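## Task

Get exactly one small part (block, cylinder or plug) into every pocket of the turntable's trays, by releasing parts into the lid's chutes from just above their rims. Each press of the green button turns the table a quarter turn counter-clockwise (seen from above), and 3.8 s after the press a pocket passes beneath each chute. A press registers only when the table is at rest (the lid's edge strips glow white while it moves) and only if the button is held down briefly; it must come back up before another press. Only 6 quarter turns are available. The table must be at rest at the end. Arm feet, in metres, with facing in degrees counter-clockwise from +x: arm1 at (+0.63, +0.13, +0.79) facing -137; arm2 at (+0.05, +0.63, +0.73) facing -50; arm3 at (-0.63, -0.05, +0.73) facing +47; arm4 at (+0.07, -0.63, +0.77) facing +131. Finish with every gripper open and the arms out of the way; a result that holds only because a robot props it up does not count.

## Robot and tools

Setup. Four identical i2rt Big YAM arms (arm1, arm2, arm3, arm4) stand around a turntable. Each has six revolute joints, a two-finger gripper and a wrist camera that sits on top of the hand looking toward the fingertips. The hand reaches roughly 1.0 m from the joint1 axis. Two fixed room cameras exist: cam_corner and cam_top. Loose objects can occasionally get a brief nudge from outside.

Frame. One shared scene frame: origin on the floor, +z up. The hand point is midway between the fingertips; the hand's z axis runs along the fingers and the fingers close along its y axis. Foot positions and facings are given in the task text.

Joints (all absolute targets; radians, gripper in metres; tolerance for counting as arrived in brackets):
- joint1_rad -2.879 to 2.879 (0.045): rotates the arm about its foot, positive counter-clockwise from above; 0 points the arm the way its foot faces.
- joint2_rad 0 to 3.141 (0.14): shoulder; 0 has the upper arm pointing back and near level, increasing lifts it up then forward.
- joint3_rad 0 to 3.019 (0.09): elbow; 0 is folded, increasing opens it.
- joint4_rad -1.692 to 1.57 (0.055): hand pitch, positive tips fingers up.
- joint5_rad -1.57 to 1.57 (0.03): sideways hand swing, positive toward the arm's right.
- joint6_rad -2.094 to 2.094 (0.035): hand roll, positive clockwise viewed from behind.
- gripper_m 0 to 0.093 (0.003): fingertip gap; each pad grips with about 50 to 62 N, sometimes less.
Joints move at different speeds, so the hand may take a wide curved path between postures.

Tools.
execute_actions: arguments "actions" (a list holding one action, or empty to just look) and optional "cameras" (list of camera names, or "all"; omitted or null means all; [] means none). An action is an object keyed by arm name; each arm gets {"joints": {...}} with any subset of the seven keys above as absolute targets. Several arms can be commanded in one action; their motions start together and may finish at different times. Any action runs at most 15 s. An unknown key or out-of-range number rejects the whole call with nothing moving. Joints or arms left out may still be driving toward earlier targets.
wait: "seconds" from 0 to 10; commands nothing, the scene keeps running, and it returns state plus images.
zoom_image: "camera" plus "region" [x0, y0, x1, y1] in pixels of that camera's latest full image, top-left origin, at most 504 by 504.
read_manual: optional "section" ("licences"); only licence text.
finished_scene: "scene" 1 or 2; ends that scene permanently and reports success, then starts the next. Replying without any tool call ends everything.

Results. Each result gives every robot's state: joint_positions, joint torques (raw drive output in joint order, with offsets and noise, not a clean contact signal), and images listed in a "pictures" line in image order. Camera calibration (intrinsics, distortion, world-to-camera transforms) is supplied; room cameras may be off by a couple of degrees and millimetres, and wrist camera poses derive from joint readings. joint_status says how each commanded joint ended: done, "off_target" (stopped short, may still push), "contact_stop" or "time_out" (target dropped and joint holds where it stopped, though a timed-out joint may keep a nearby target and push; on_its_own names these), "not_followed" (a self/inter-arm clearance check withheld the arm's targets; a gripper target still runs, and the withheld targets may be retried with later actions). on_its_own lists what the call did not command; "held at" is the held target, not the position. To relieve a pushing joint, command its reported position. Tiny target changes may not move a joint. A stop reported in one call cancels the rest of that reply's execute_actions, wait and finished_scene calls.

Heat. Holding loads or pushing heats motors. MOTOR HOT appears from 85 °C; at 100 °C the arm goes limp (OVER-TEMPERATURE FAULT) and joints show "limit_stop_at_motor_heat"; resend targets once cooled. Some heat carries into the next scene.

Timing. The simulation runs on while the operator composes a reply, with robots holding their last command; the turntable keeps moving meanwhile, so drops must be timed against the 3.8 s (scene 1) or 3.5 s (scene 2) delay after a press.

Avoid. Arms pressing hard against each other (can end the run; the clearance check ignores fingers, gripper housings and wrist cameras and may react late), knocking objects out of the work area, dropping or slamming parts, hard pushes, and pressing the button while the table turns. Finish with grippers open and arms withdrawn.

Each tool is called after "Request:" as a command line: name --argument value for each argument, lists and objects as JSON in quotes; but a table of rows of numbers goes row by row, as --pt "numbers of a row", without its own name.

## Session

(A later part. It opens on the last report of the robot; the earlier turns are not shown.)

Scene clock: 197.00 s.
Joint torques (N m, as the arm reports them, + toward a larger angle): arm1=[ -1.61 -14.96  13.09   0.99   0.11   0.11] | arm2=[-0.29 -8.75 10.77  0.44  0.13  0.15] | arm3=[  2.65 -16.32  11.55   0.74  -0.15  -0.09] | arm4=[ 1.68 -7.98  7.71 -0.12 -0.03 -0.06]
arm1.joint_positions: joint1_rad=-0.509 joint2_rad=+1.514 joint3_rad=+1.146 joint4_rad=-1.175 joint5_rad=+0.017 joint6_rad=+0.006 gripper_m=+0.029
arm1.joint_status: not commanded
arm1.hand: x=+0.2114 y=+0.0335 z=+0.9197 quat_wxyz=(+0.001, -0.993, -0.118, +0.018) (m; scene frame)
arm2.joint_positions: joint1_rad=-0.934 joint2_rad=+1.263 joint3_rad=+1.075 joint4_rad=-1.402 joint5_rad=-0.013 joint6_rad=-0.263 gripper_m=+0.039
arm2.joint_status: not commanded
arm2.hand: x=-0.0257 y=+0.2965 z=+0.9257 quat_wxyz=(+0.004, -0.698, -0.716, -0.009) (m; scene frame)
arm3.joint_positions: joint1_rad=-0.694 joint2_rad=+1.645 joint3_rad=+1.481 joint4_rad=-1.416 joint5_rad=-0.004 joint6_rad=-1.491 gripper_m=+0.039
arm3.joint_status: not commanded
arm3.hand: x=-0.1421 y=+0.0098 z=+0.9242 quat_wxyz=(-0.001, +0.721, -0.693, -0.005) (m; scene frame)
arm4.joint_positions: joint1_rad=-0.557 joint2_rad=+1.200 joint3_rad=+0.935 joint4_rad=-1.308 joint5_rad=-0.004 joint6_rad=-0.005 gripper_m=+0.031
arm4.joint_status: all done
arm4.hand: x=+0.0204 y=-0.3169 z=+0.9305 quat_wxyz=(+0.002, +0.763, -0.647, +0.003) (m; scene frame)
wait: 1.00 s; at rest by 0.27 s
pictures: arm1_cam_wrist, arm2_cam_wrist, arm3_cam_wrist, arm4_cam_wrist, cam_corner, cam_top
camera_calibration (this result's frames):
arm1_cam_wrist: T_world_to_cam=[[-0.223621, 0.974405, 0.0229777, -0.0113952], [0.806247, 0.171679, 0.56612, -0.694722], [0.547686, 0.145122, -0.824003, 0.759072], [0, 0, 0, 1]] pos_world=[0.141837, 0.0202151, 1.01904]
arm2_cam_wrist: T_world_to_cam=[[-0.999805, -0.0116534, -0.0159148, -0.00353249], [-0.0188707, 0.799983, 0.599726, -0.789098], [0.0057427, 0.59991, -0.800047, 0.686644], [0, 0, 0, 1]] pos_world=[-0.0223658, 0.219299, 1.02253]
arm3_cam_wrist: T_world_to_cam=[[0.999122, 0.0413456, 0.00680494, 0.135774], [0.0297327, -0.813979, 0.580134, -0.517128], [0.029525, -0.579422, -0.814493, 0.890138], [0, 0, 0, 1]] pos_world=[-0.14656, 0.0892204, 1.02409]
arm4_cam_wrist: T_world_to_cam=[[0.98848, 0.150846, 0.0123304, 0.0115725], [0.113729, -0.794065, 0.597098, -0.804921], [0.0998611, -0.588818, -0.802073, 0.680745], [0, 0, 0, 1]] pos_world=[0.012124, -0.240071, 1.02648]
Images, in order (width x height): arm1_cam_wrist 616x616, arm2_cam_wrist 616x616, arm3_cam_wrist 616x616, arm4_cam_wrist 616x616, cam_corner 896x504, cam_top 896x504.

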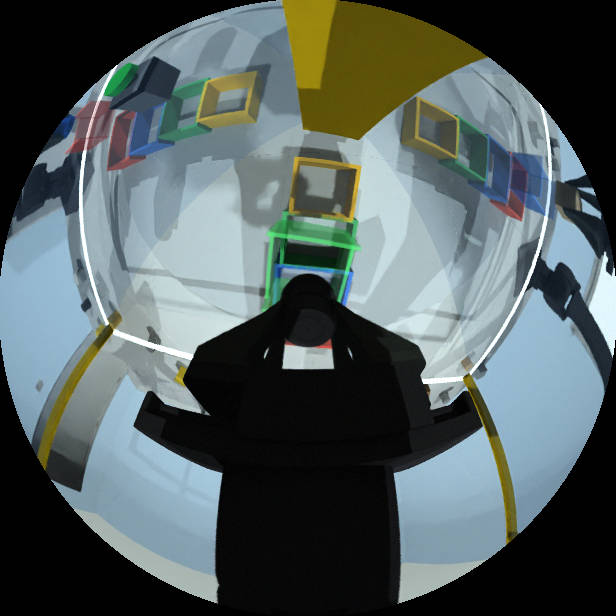

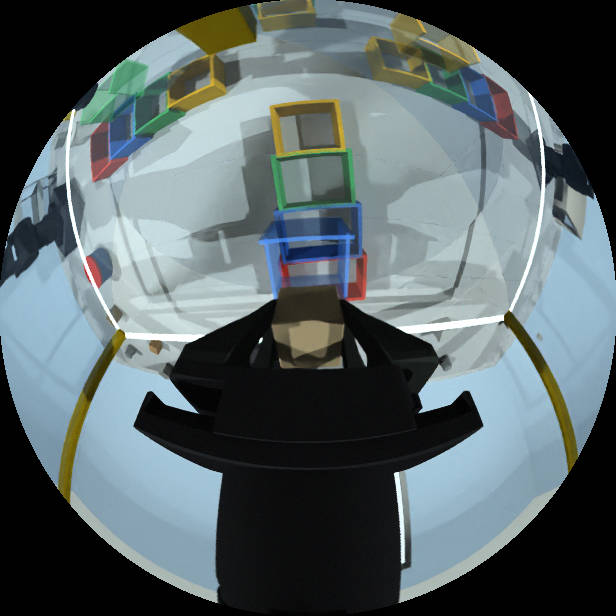

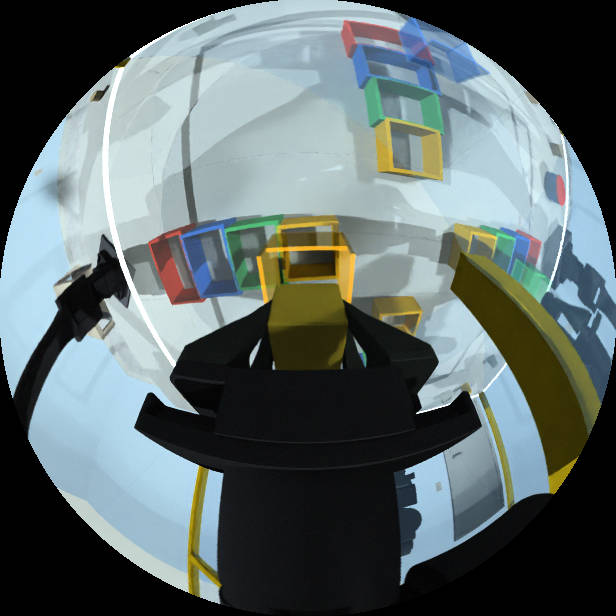

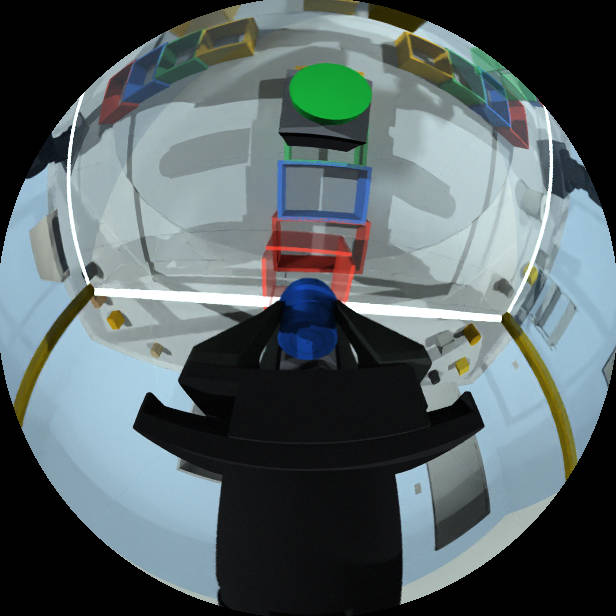

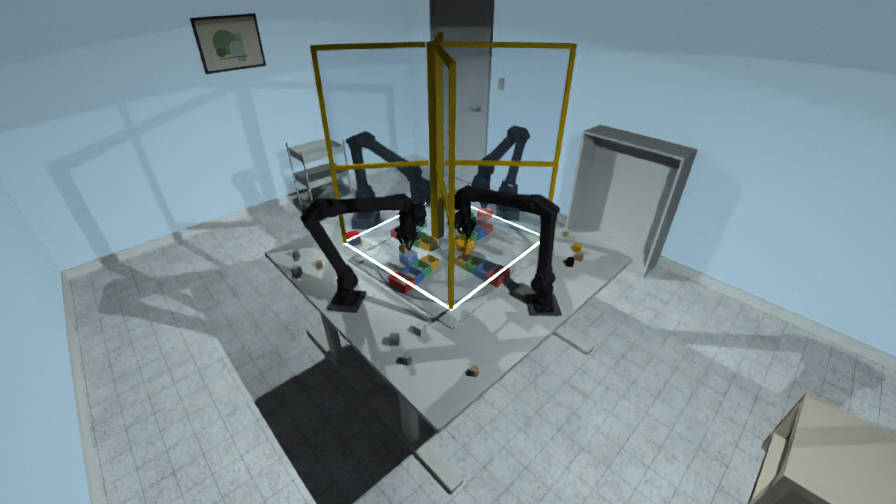

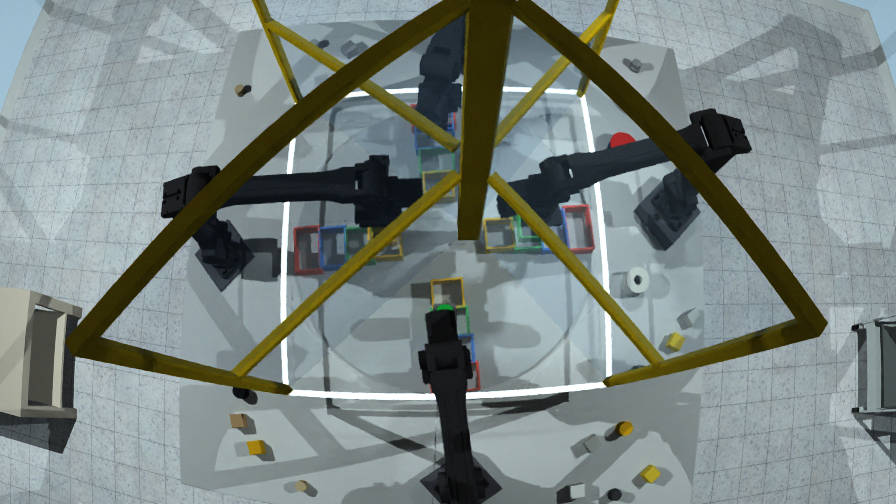

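Request:
execute_actions --actions '[{"arm4":{"joints":{"joint1_rad":-0.585,"joint2_rad":1.25,"joint3_rad":1.15,"joint4_rad":-1.2}}}]' --cameras '[]'

Request:
execute_actions --actions '[{"arm4":{"joints":{"joint2_rad":1.365,"joint3_rad":1.21,"joint4_rad":-1.1}}}]' --cameras '[]'

Request:
execute_actions --actions '[{"arm4":{"joints":{"joint2_rad":1.5}}}]' --cameras '["cam_top"]'

Request:
execute_actions --actions '[{"arm4":{"joints":{"joint1_rad":-0.552,"joint2_rad":1.195,"joint3_rad":0.94,"joint4_rad":-1.315}}}]' --cameras '[]'

Request:
wait --seconds 1.9

Request:
execute_actions --actions '[{"arm1":{"joints":{"gripper_m":0.055}},"arm2":{"joints":{"gripper_m":0.055}},"arm3":{"joints":{"gripper_m":0.055}},"arm4":{"joints":{"gripper_m":0.055}}}]'

Scene clock: 207.97 s.
Joint torques (N m, as the arm reports them, + toward a larger angle): arm1=[ -1.5  -14.99  13.09   0.99   0.11   0.1 ] | arm2=[-0.09 -8.87 10.78  0.41  0.14  0.12] | arm3=[  2.38 -16.3   11.5    0.7   -0.13  -0.08] | arm4=[ 0.17 -9.84 11.36  0.92 -0.07 -0.07]
arm1.joint_positions: joint1_rad=-0.509 joint2_rad=+1.514 joint3_rad=+1.146 joint4_rad=-1.175 joint5_rad=+0.017 joint6_rad=+0.006 gripper_m=+0.029
arm1.joint_status: not commanded
arm1.hand: x=+0.2114 y=+0.0335 z=+0.9197 quat_wxyz=(+0.001, -0.993, -0.118, +0.018) (m; scene frame)
arm2.joint_positions: joint1_rad=-0.934 joint2_rad=+1.263 joint3_rad=+1.075 joint4_rad=-1.402 joint5_rad=-0.013 joint6_rad=-0.263 gripper_m=+0.039
arm2.joint_status: not commanded
arm2.hand: x=-0.0257 y=+0.2965 z=+0.9257 quat_wxyz=(+0.004, -0.698, -0.716, -0.009) (m; scene frame)
arm3.joint_positions: joint1_rad=-0.694 joint2_rad=+1.645 joint3_rad=+1.481 joint4_rad=-1.416 joint5_rad=-0.004 joint6_rad=-1.491 gripper_m=+0.039
arm3.joint_status: not commanded
arm3.hand: x=-0.1421 y=+0.0098 z=+0.9242 quat_wxyz=(-0.001, +0.721, -0.693, -0.005) (m; scene frame)
arm4.joint_positions: joint1_rad=-0.580 joint2_rad=+1.258 joint3_rad=+1.104 joint4_rad=-1.210 joint5_rad=-0.004 joint6_rad=-0.005 gripper_m=+0.031
arm4.joint_status: all done
arm4.hand: x=+0.0162 y=-0.2347 z=+0.9798 quat_wxyz=(-0.066, +0.752, -0.652, -0.075) (m; scene frame)
pictures: none
No camera images: the call's "cameras" was empty. Leave "cameras" out to get every camera's image.

Scene clock: 209.03 s.
Joint torques (N m, as the arm reports them, + toward a larger angle): arm1=[ -1.49 -15.03  13.09   1.     0.11   0.11] | arm2=[-0.13 -8.58 10.78  0.44  0.13  0.14] | arm3=[  2.49 -16.3   11.44   0.67  -0.11  -0.1 ] | arm4=[  0.26 -11.75  11.88   1.32  -0.05  -0.12]
arm1.joint_positions: joint1_rad=-0.509 joint2_rad=+1.514 joint3_rad=+1.146 joint4_rad=-1.175 joint5_rad=+0.017 joint6_rad=+0.006 gripper_m=+0.029
arm1.joint_status: not commanded
arm1.hand: x=+0.2114 y=+0.0335 z=+0.9197 quat_wxyz=(+0.001, -0.993, -0.118, +0.018) (m; scene frame)
arm2.joint_positions: joint1_rad=-0.934 joint2_rad=+1.263 joint3_rad=+1.075 joint4_rad=-1.402 joint5_rad=-0.013 joint6_rad=-0.263 gripper_m=+0.039
arm2.joint_status: not commanded
arm2.hand: x=-0.0257 y=+0.2965 z=+0.9257 quat_wxyz=(+0.004, -0.698, -0.716, -0.009) (m; scene frame)
arm3.joint_positions: joint1_rad=-0.694 joint2_rad=+1.645 joint3_rad=+1.481 joint4_rad=-1.416 joint5_rad=-0.004 joint6_rad=-1.491 gripper_m=+0.039
arm3.joint_status: not commanded
arm3.hand: x=-0.1421 y=+0.0098 z=+0.9242 quat_wxyz=(-0.001, +0.721, -0.693, -0.005) (m; scene frame)
arm4.joint_positions: joint1_rad=-0.580 joint2_rad=+1.379 joint3_rad=+1.152 joint4_rad=-1.116 joint5_rad=-0.004 joint6_rad=-0.005 gripper_m=+0.031
arm4.joint_status: all done
arm4.hand: x=+0.0101 y=-0.1888 z=+0.9573 quat_wxyz=(-0.073, +0.751, -0.651, -0.083) (m; scene frame)
pictures: none
No camera images: the call's "cameras" was empty. Leave "cameras" out to get every camera's image.

Scene clock: 209.90 s.
Joint torques (N m, as the arm reports them, + toward a larger angle): arm1=[ -1.59 -14.96  13.08   1.     0.11   0.12] | arm2=[-0.01 -8.87 10.74  0.42  0.13  0.13] | arm3=[  2.72 -16.22  11.62   0.84  -0.12  -0.11] | arm4=[ 0.22 -9.    9.14  1.06 -0.02 -0.06]
arm1.joint_positions: joint1_rad=-0.509 joint2_rad=+1.514 joint3_rad=+1.146 joint4_rad=-1.175 joint5_rad=+0.017 joint6_rad=+0.006 gripper_m=+0.029
arm1.joint_status: not commanded
arm1.hand: x=+0.2114 y=+0.0335 z=+0.9197 quat_wxyz=(+0.001, -0.993, -0.118, +0.018) (m; scene frame)
arm2.joint_positions: joint1_rad=-0.934 joint2_rad=+1.263 joint3_rad=+1.075 joint4_rad=-1.402 joint5_rad=-0.013 joint6_rad=-0.263 gripper_m=+0.039
arm2.joint_status: not commanded
arm2.hand: x=-0.0257 y=+0.2965 z=+0.9257 quat_wxyz=(+0.004, -0.698, -0.716, -0.009) (m; scene frame)
arm3.joint_positions: joint1_rad=-0.694 joint2_rad=+1.645 joint3_rad=+1.481 joint4_rad=-1.416 joint5_rad=-0.004 joint6_rad=-1.491 gripper_m=+0.039
arm3.joint_status: not commanded
arm3.hand: x=-0.1421 y=+0.0098 z=+0.9242 quat_wxyz=(-0.001, +0.721, -0.693, -0.005) (m; scene frame)
arm4.joint_positions: joint1_rad=-0.580 joint2_rad=+1.467 joint3_rad=+1.187 joint4_rad=-1.114 joint5_rad=-0.005 joint6_rad=-0.005 gripper_m=+0.031
arm4.joint_status: all done
arm4.hand: x=+0.0078 y=-0.1728 z=+0.9337 quat_wxyz=(-0.056, +0.753, -0.653, -0.064) (m; scene frame)
pictures: cam_top
Images, in order (width x height): cam_top 896x504.

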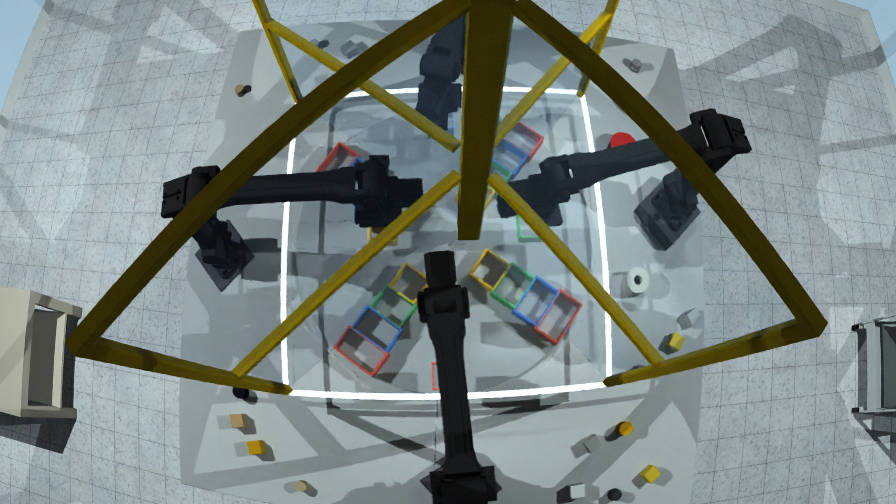

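Scene clock: 210.97 s.
Joint torques (N m, as the arm reports them, + toward a larger angle): arm1=[ -1.52 -14.99  13.09   0.98   0.11   0.1 ] | arm2=[ 0.02 -8.67 10.78  0.47  0.14  0.15] | arm3=[  2.26 -16.26  11.57   0.71  -0.12  -0.09] | arm4=[ 0.78 -7.79  7.81 -0.18 -0.02 -0.08]
arm1.joint_positions: joint1_rad=-0.509 joint2_rad=+1.514 joint3_rad=+1.146 joint4_rad=-1.175 joint5_rad=+0.017 joint6_rad=+0.006 gripper_m=+0.029
arm1.joint_status: not commanded
arm1.hand: x=+0.2114 y=+0.0335 z=+0.9197 quat_wxyz=(+0.001, -0.993, -0.118, +0.018) (m; scene frame)
arm2.joint_positions: joint1_rad=-0.934 joint2_rad=+1.263 joint3_rad=+1.075 joint4_rad=-1.402 joint5_rad=-0.013 joint6_rad=-0.263 gripper_m=+0.039
arm2.joint_status: not commanded
arm2.hand: x=-0.0257 y=+0.2965 z=+0.9257 quat_wxyz=(+0.004, -0.698, -0.716, -0.009) (m; scene frame)
arm3.joint_positions: joint1_rad=-0.694 joint2_rad=+1.645 joint3_rad=+1.481 joint4_rad=-1.416 joint5_rad=-0.004 joint6_rad=-1.491 gripper_m=+0.039
arm3.joint_status: not commanded
arm3.hand: x=-0.1421 y=+0.0098 z=+0.9242 quat_wxyz=(-0.001, +0.721, -0.693, -0.005) (m; scene frame)
arm4.joint_positions: joint1_rad=-0.557 joint2_rad=+1.200 joint3_rad=+0.935 joint4_rad=-1.308 joint5_rad=-0.005 joint6_rad=-0.005 gripper_m=+0.031
arm4.joint_status: all done
arm4.hand: x=+0.0202 y=-0.3170 z=+0.9303 quat_wxyz=(+0.003, +0.763, -0.647, +0.003) (m; scene frame)
pictures: none
No camera images: the call's "cameras" was empty. Leave "cameras" out to get every camera's image.

Scene clock: 212.87 s.
Joint torques (N m, as the arm reports them, + toward a larger angle): arm1=[ -1.5  -15.    13.08   0.99   0.11   0.11] | arm2=[-0.21 -8.66 10.81  0.43  0.13  0.15] | arm3=[  2.34 -16.28  11.55   0.76  -0.14  -0.1 ] | arm4=[ 0.76 -7.47  7.7  -0.34 -0.03 -0.09]
arm1.joint_positions: joint1_rad=-0.509 joint2_rad=+1.514 joint3_rad=+1.146 joint4_rad=-1.175 joint5_rad=+0.017 joint6_rad=+0.006 gripper_m=+0.029
arm1.joint_status: not commanded
arm1.hand: x=+0.2114 y=+0.0335 z=+0.9197 quat_wxyz=(+0.001, -0.993, -0.118, +0.018) (m; scene frame)
arm2.joint_positions: joint1_rad=-0.934 joint2_rad=+1.263 joint3_rad=+1.075 joint4_rad=-1.402 joint5_rad=-0.013 joint6_rad=-0.263 gripper_m=+0.039
arm2.joint_status: not commanded
arm2.hand: x=-0.0257 y=+0.2965 z=+0.9257 quat_wxyz=(+0.004, -0.698, -0.716, -0.009) (m; scene frame)
arm3.joint_positions: joint1_rad=-0.694 joint2_rad=+1.645 joint3_rad=+1.481 joint4_rad=-1.416 joint5_rad=-0.004 joint6_rad=-1.491 gripper_m=+0.039
arm3.joint_status: not commanded
arm3.hand: x=-0.1421 y=+0.0098 z=+0.9242 quat_wxyz=(-0.001, +0.721, -0.693, -0.005) (m; scene frame)
arm4.joint_positions: joint1_rad=-0.557 joint2_rad=+1.200 joint3_rad=+0.935 joint4_rad=-1.308 joint5_rad=-0.005 joint6_rad=-0.005 gripper_m=+0.031
arm4.joint_status: all done
arm4.hand: x=+0.0202 y=-0.3170 z=+0.9303 quat_wxyz=(+0.003, +0.763, -0.647, +0.003) (m; scene frame)
wait: 1.90 s; at rest by 0.27 s
pictures: arm1_cam_wrist, arm2_cam_wrist, arm3_cam_wrist, arm4_cam_wrist, cam_corner, cam_top
camera_calibration (this result's frames):
arm1_cam_wrist: T_world_to_cam=[[-0.223621, 0.974405, 0.0229777, -0.0113952], [0.806247, 0.171679, 0.56612, -0.694722], [0.547686, 0.145122, -0.824003, 0.759072], [0, 0, 0, 1]] pos_world=[0.141837, 0.0202151, 1.01904]
arm2_cam_wrist: T_world_to_cam=[[-0.999805, -0.0116534, -0.0159148, -0.00353249], [-0.0188707, 0.799983, 0.599726, -0.789098], [0.0057427, 0.59991, -0.800047, 0.686644], [0, 0, 0, 1]] pos_world=[-0.0223658, 0.219299, 1.02253]
arm3_cam_wrist: T_world_to_cam=[[0.999122, 0.0413456, 0.00680494, 0.135774], [0.0297327, -0.813979, 0.580134, -0.517128], [0.029525, -0.579422, -0.814493, 0.890138], [0, 0, 0, 1]] pos_world=[-0.14656, 0.0892204, 1.02409]
arm4_cam_wrist: T_world_to_cam=[[0.988432, 0.151224, 0.0115703, 0.0126524], [0.114404, -0.793499, 0.597721, -0.805338], [0.0995708, -0.589483, -0.801621, 0.679981], [0, 0, 0, 1]] pos_world=[0.0119214, -0.240111, 1.02631]
Images, in order (width x height): arm1_cam_wrist 616x616, arm2_cam_wrist 616x616, arm3_cam_wrist 616x616, arm4_cam_wrist 616x616, cam_corner 896x504, cam_top 896x504.

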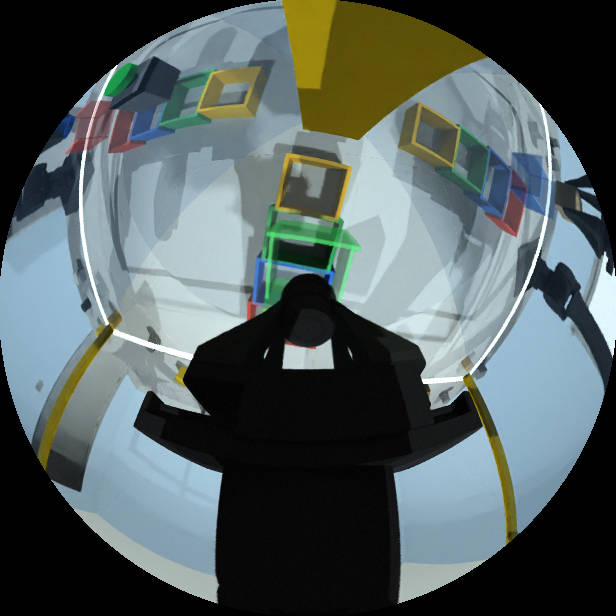

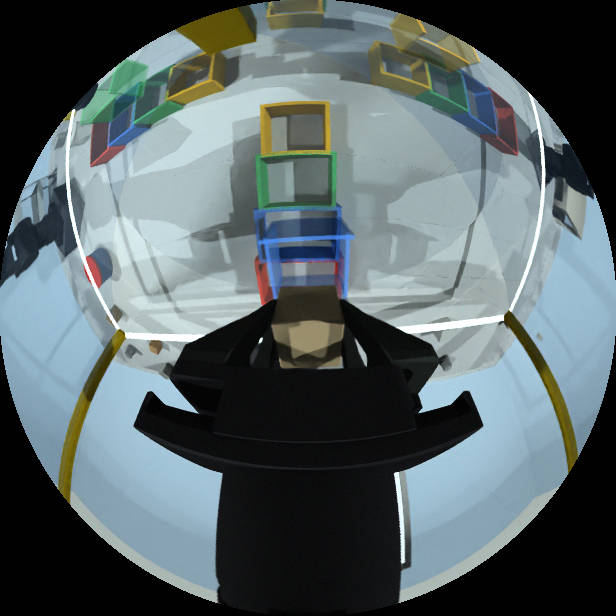

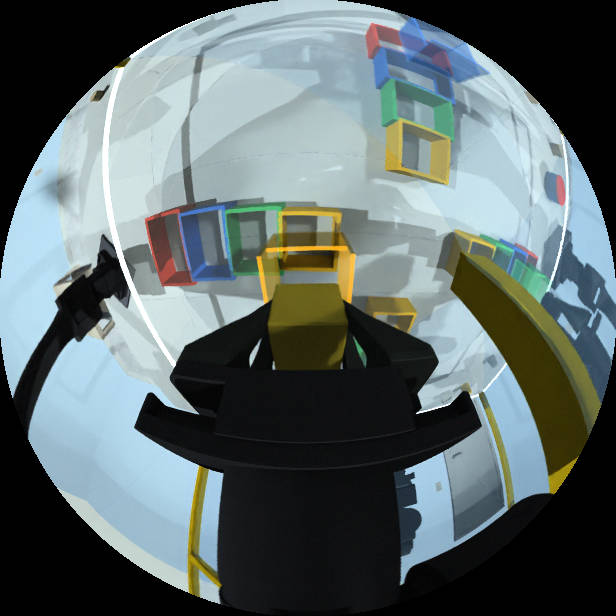

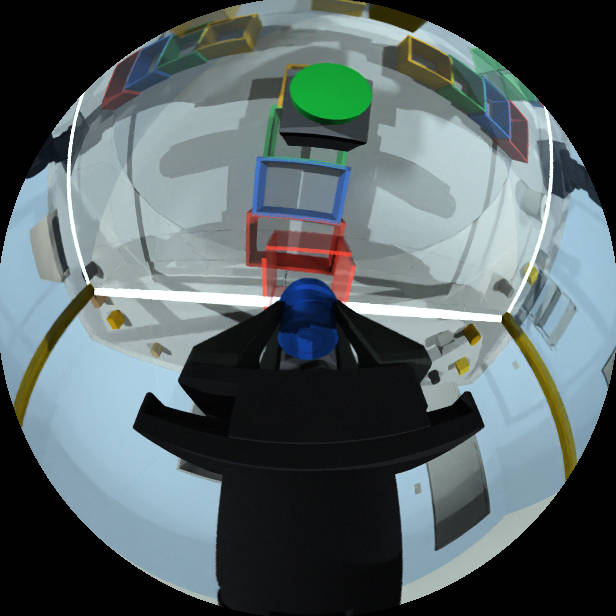

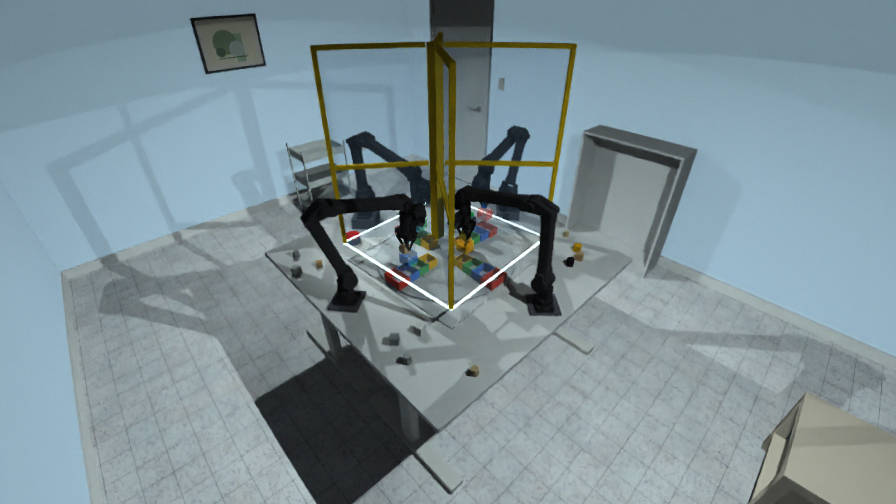

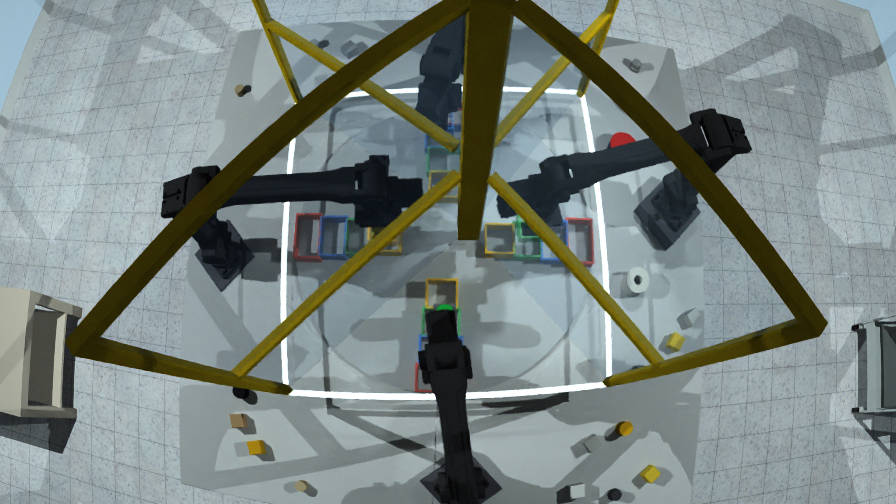

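Scene clock: 213.47 s.
Joint torques (N m, as the arm reports them, + toward a larger angle): arm1=[ -1.56 -14.93  13.06   1.     0.11   0.11] | arm2=[-0.24 -8.8  10.7   0.43  0.14  0.14] | arm3=[  2.36 -16.41  11.6    0.65  -0.13  -0.11] | arm4=[ 0.99 -8.    7.82 -0.19 -0.03 -0.1 ]
arm1.joint_positions: joint1_rad=-0.509 joint2_rad=+1.514 joint3_rad=+1.146 joint4_rad=-1.175 joint5_rad=+0.017 joint6_rad=+0.006 gripper_m=+0.055
arm1.joint_status: all done
arm1.hand: x=+0.2114 y=+0.0335 z=+0.9197 quat_wxyz=(+0.001, -0.993, -0.118, +0.018) (m; scene frame)
arm2.joint_positions: joint1_rad=-0.934 joint2_rad=+1.263 joint3_rad=+1.075 joint4_rad=-1.402 joint5_rad=-0.013 joint6_rad=-0.263 gripper_m=+0.055
arm2.joint_status: all done
arm2.hand: x=-0.0257 y=+0.2965 z=+0.9257 quat_wxyz=(+0.004, -0.698, -0.716, -0.009) (m; scene frame)
arm3.joint_positions: joint1_rad=-0.694 joint2_rad=+1.645 joint3_rad=+1.481 joint4_rad=-1.416 joint5_rad=-0.004 joint6_rad=-1.491 gripper_m=+0.055
arm3.joint_status: all done
arm3.hand: x=-0.1421 y=+0.0098 z=+0.9242 quat_wxyz=(-0.001, +0.721, -0.693, -0.005) (m; scene frame)
arm4.joint_positions: joint1_rad=-0.557 joint2_rad=+1.200 joint3_rad=+0.935 joint4_rad=-1.308 joint5_rad=-0.005 joint6_rad=-0.005 gripper_m=+0.055
arm4.joint_status: all done
arm4.hand: x=+0.0202 y=-0.3170 z=+0.9303 quat_wxyz=(+0.003, +0.763, -0.647, +0.003) (m; scene frame)
pictures: arm1_cam_wrist, arm2_cam_wrist, arm3_cam_wrist, arm4_cam_wrist, cam_corner, cam_top
camera_calibration (this result's frames):
arm1_cam_wrist: T_world_to_cam=[[-0.223621, 0.974405, 0.0229777, -0.0113952], [0.806247, 0.171679, 0.56612, -0.694722], [0.547686, 0.145122, -0.824003, 0.759072], [0, 0, 0, 1]] pos_world=[0.141837, 0.0202151, 1.01904]
arm2_cam_wrist: T_world_to_cam=[[-0.999805, -0.0116534, -0.0159148, -0.00353249], [-0.0188707, 0.799983, 0.599726, -0.789098], [0.0057427, 0.59991, -0.800047, 0.686644], [0, 0, 0, 1]] pos_world=[-0.0223658, 0.219299, 1.02253]
arm3_cam_wrist: T_world_to_cam=[[0.999122, 0.0413456, 0.00680494, 0.135774], [0.0297327, -0.813979, 0.580134, -0.517128], [0.029525, -0.579422, -0.814493, 0.890138], [0, 0, 0, 1]] pos_world=[-0.14656, 0.0892204, 1.02409]
arm4_cam_wrist: T_world_to_cam=[[0.988432, 0.151224, 0.0115703, 0.0126524], [0.114404, -0.793499, 0.597721, -0.805338], [0.0995708, -0.589483, -0.801621, 0.679981], [0, 0, 0, 1]] pos_world=[0.0119214, -0.240111, 1.02631]
Images, in order (width x height): arm1_cam_wrist 616x616, arm2_cam_wrist 616x616, arm3_cam_wrist 616x616, arm4_cam_wrist 616x616, cam_corner 896x504, cam_top 896x504.

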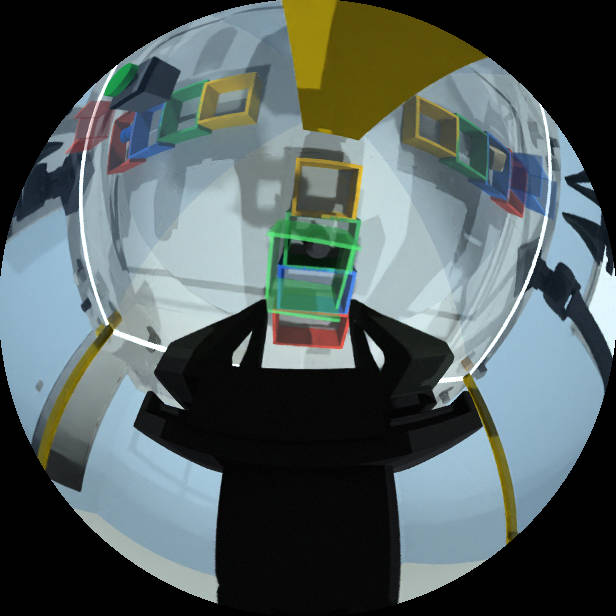

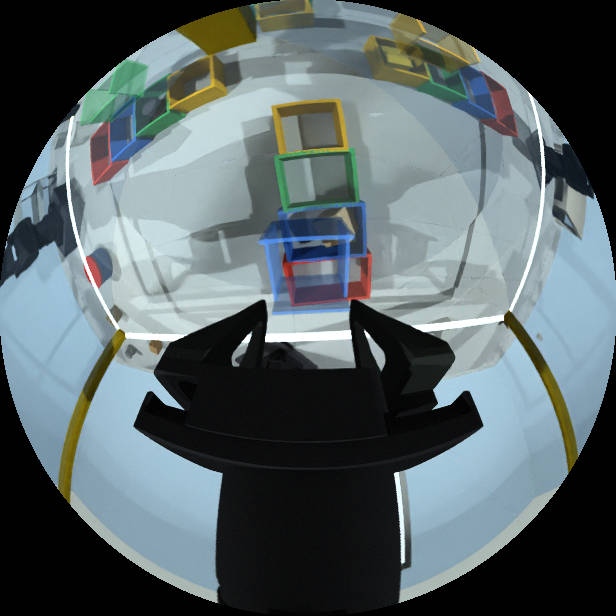

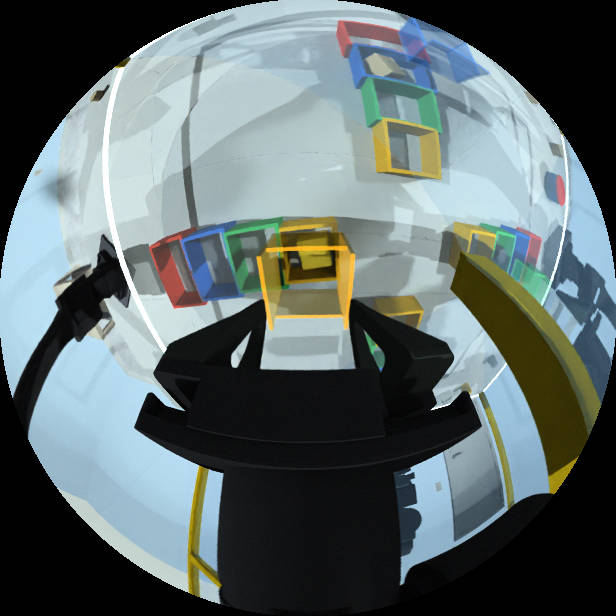

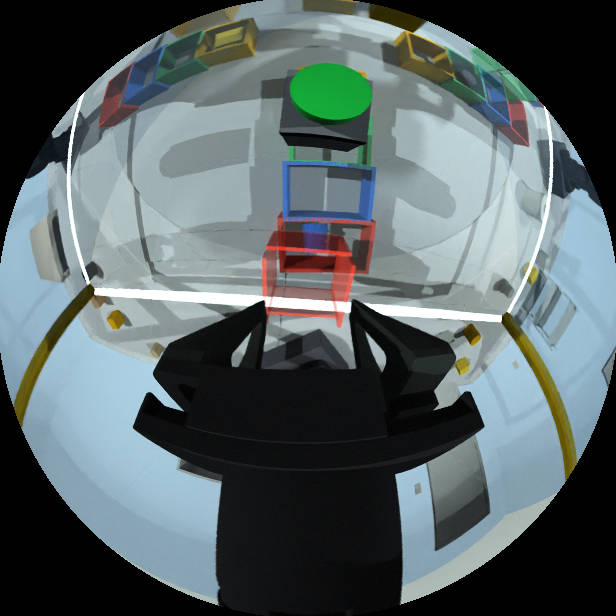

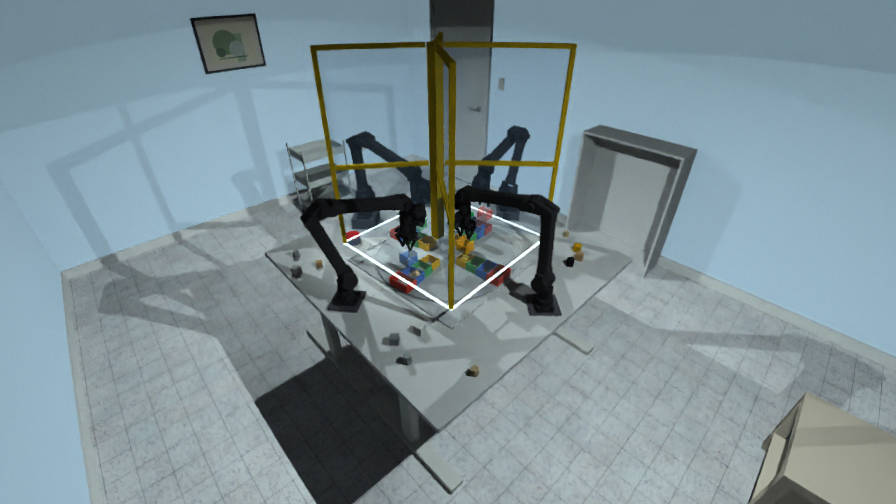

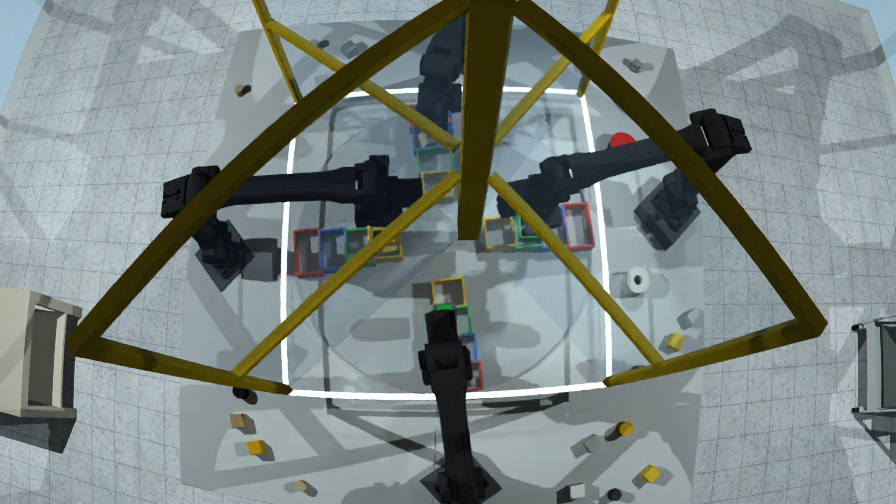

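Request:
execute_actions --actions '[{"arm1":{"joints":{"joint2_rad":1.116,"joint3_rad":1.0,"joint4_rad":-1.45}},"arm2":{"joints":{"joint1_rad":-2.253,"joint6_rad":0,"joint2_rad":1.116,"joint3_rad":1.09,"joint4_rad":-1.525,"gripper_m":0.09}},"arm3":{"joints":{"joint2_rad":1.116,"joint3_rad":1.09,"joint4_rad":-1.525}},"arm4":{"joints":{"joint1_rad":-2.36,"joint2_rad":1.1,"gripper_m":0.09}}}]' --cameras '[]'

Request:
execute_actions --actions '[{"arm1":{"joints":{"joint1_rad":0.84,"gripper_m":0.09}},"arm3":{"joints":{"joint1_rad":0.848,"joint6_rad":0,"gripper_m":0.09}},"arm2":{"joints":{"joint2_rad":1.51,"joint3_rad":1.03,"joint4_rad":-1.055}},"arm4":{"joints":{"joint2_rad":1.3,"joint3_rad":0.69,"joint4_rad":-0.925}}}]' --cameras '[]'

Request:
execute_actions --actions '[{"arm1":{"joints":{"joint2_rad":1.515,"joint3_rad":0.85,"joint4_rad":-0.862}},"arm3":{"joints":{"joint2_rad":1.855,"joint3_rad":1.52,"joint4_rad":-1.17}}}]' --cameras '["arm1_cam_wrist","arm2_cam_wrist","arm3_cam_wrist","arm4_cam_wrist"]'

Scene clock: 250.97 s.
Joint torques (N m, as the arm reports them, + toward a larger angle): arm1=[-1.6  -5.42  9.96 -0.25  0.11  0.11] | arm2=[ 0.29 -5.87 11.05 -0.02  0.16  0.13] | arm3=[ 2.47 -5.67  7.68  0.25 -0.15 -0.08] | arm4=[ 0.43 -6.54  8.1  -0.01  0.06 -0.08]
arm1.joint_positions: joint1_rad=-0.509 joint2_rad=+1.105 joint3_rad=+0.992 joint4_rad=-1.438 joint5_rad=+0.017 joint6_rad=+0.006 gripper_m=+0.055
arm1.joint_status: all done
arm1.hand: x=+0.3423 y=+0.0669 z=+0.9999 quat_wxyz=(+0.002, -0.993, -0.119, +0.014) (m; scene frame)
arm2.joint_positions: joint1_rad=-2.251 joint2_rad=+1.110 joint3_rad=+1.075 joint4_rad=-1.516 joint5_rad=-0.012 joint6_rad=-0.013 gripper_m=+0.090
arm2.joint_status: all done
arm2.hand: x=-0.2469 y=+0.6231 z=+0.9746 quat_wxyz=(-0.005, -1.000, -0.014, +0.015) (m; scene frame)
arm3.joint_positions: joint1_rad=-0.694 joint2_rad=+1.109 joint3_rad=+1.093 joint4_rad=-1.517 joint5_rad=-0.004 joint6_rad=-1.492 gripper_m=+0.055
arm3.joint_status: all done
arm3.hand: x=-0.3280 y=-0.0125 z=+0.9765 quat_wxyz=(-0.019, +0.721, -0.693, +0.010) (m; scene frame)
arm4.joint_positions: joint1_rad=-2.360 joint2_rad=+1.099 joint3_rad=+0.935 joint4_rad=-1.308 joint5_rad=-0.006 joint6_rad=-0.005 gripper_m=+0.090
arm4.joint_status: all done
arm4.hand: x=+0.3809 y=-0.6512 z=+0.9639 quat_wxyz=(-0.052, -0.034, -0.998, +0.002) (m; scene frame)
pictures: none
No camera images: the call's "cameras" was empty. Leave "cameras" out to get every camera's image.

Scene clock: 253.10 s.
Joint torques (N m, as the arm reports them, + toward a larger angle): arm1=[-0.18 -5.94  9.96 -0.24  0.12  0.11] | arm2=[  0.36 -11.33   8.79   0.6    0.15   0.12] | arm3=[ 1.95 -6.72  7.69  0.23 -0.03  0.07] | arm4=[ 0.7  -8.24  7.06  0.79  0.07 -0.12]
arm1.joint_positions: joint1_rad=+0.833 joint2_rad=+1.111 joint3_rad=+0.992 joint4_rad=-1.438 joint5_rad=+0.017 joint6_rad=+0.006 gripper_m=+0.090
arm1.joint_status: all done
arm1.hand: x=+0.6322 y=-0.1619 z=+0.9996 quat_wxyz=(-0.001, -0.704, -0.710, +0.017) (m; scene frame)
arm2.joint_positions: joint1_rad=-2.251 joint2_rad=+1.518 joint3_rad=+1.029 joint4_rad=-1.064 joint5_rad=-0.012 joint6_rad=-0.013 gripper_m=+0.090
arm2.joint_status: all done
arm2.hand: x=-0.3589 y=+0.6218 z=+0.8222 quat_wxyz=(-0.005, -1.000, -0.014, +0.014) (m; scene frame)
arm3.joint_positions: joint1_rad=+0.842 joint2_rad=+1.116 joint3_rad=+1.093 joint4_rad=-1.517 joint5_rad=-0.004 joint6_rad=-0.010 gripper_m=+0.090
arm3.joint_status: all done
arm3.hand: x=-0.6569 y=+0.2561 z=+0.9747 quat_wxyz=(-0.012, +0.739, -0.673, -0.013) (m; scene frame)
arm4.joint_positions: joint1_rad=-2.360 joint2_rad=+1.315 joint3_rad=+0.677 joint4_rad=-0.939 joint5_rad=-0.006 joint6_rad=-0.005 gripper_m=+0.090
arm4.joint_status: all done
arm4.hand: x=+0.3673 y=-0.6511 z=+0.8128 quat_wxyz=(+0.000, -0.034, -0.999, +0.000) (m; scene frame)
pictures: none
No camera images: the call's "cameras" was empty. Leave "cameras" out to get every camera's image.

Scene clock: 254.73 s.
Joint torques (N m, as the arm reports them, + toward a larger angle): arm1=[ -0.26 -12.35   8.17   0.96   0.12   0.11] | arm2=[  0.15 -11.56   8.71   0.55   0.14   0.13] | arm3=[  1.77 -20.14  10.     0.83  -0.01   0.1 ] | arm4=[ 0.6  -8.31  7.04  0.78  0.02 -0.12]
arm1.joint_positions: joint1_rad=+0.833 joint2_rad=+1.524 joint3_rad=+0.841 joint4_rad=-0.877 joint5_rad=+0.017 joint6_rad=+0.006 gripper_m=+0.090
arm1.joint_status: all done
arm1.hand: x=+0.6324 y=-0.2375 z=+0.8166 quat_wxyz=(+0.000, -0.704, -0.710, +0.015) (m; scene frame)
arm2.joint_positions: joint1_rad=-2.251 joint2_rad=+1.518 joint3_rad=+1.029 joint4_rad=-1.064 joint5_rad=-0.012 joint6_rad=-0.013 gripper_m=+0.090
arm2.joint_status: not commanded
arm2.hand: x=-0.3589 y=+0.6218 z=+0.8222 quat_wxyz=(-0.005, -1.000, -0.014, +0.014) (m; scene frame)
arm3.joint_positions: joint1_rad=+0.842 joint2_rad=+1.865 joint3_rad=+1.483 joint4_rad=-1.178 joint5_rad=-0.004 joint6_rad=-0.009 gripper_m=+0.090
arm3.joint_status: all done
arm3.hand: x=-0.6771 y=+0.5037 z=+0.8147 quat_wxyz=(-0.005, +0.739, -0.673, -0.006) (m; scene frame)
arm4.joint_positions: joint1_rad=-2.360 joint2_rad=+1.315 joint3_rad=+0.677 joint4_rad=-0.939 joint5_rad=-0.006 joint6_rad=-0.005 gripper_m=+0.090
arm4.joint_status: not commanded
arm4.hand: x=+0.3673 y=-0.6511 z=+0.8128 quat_wxyz=(+0.000, -0.034, -0.999, +0.000) (m; scene frame)
pictures: arm1_cam_wrist, arm2_cam_wrist, arm3_cam_wrist, arm4_cam_wrist
camera_calibration (this result's frames):
arm1_cam_wrist: T_world_to_cam=[[-0.999259, 0.00282368, 0.0383809, 0.596315], [0.0244405, 0.816933, 0.576214, -0.289887], [-0.0297276, 0.576725, -0.816397, 0.94436], [0, 0, 0, 1]] pos_world=[0.631031, -0.309502, 0.915123]
arm2_cam_wrist: T_world_to_cam=[[-0.0156251, 0.999702, -0.0187715, -0.607754], [0.826654, 0.0234773, 0.56222, -0.176431], [0.562493, -0.00673279, -0.826775, 1.00968], [0, 0, 0, 1]] pos_world=[-0.431588, 0.618513, 0.922564]
arm3_cam_wrist: T_world_to_cam=[[0.995296, 0.0960678, 0.0124956, 0.615822], [0.0714863, -0.815353, 0.574534, -0.00210674], [0.0653826, -0.570938, -0.818386, 1.1261], [0, 0, 0, 1]] pos_world=[-0.686402, 0.582055, 0.915099]
arm4_cam_wrist: T_world_to_cam=[[-0.0810018, -0.99665, 0.0112906, -0.632886], [-0.803412, 0.0719924, 0.591055, -0.133858], [-0.589887, 0.0388054, -0.806552, 1.02055], [0, 0, 0, 1]] pos_world=[0.443199, -0.660732, 0.909387]
Images, in order (width x height): arm1_cam_wrist 616x616, arm2_cam_wrist 616x616, arm3_cam_wrist 616x616, arm4_cam_wrist 616x616.

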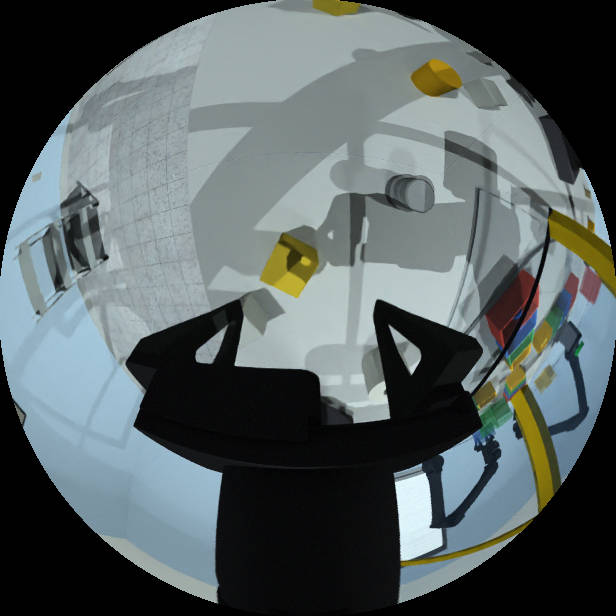

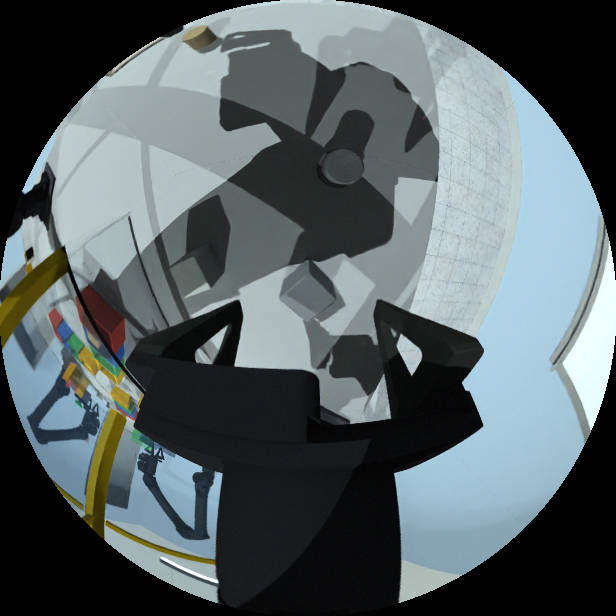

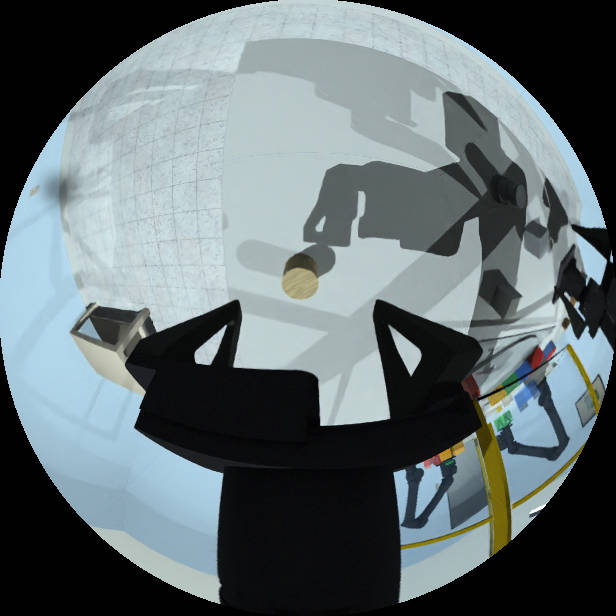

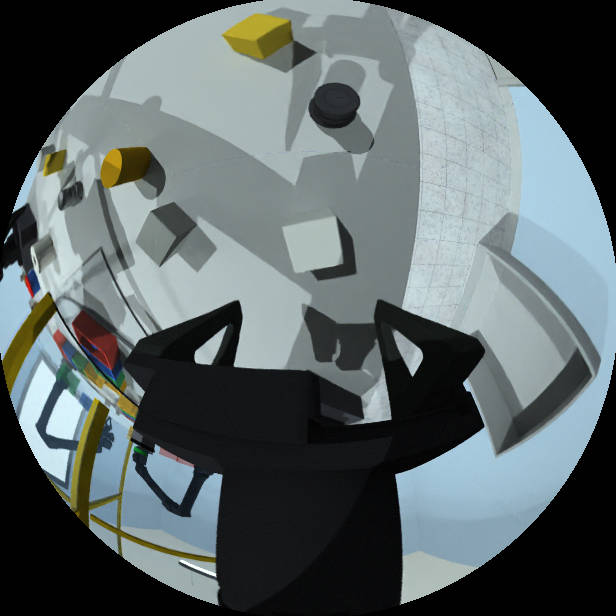

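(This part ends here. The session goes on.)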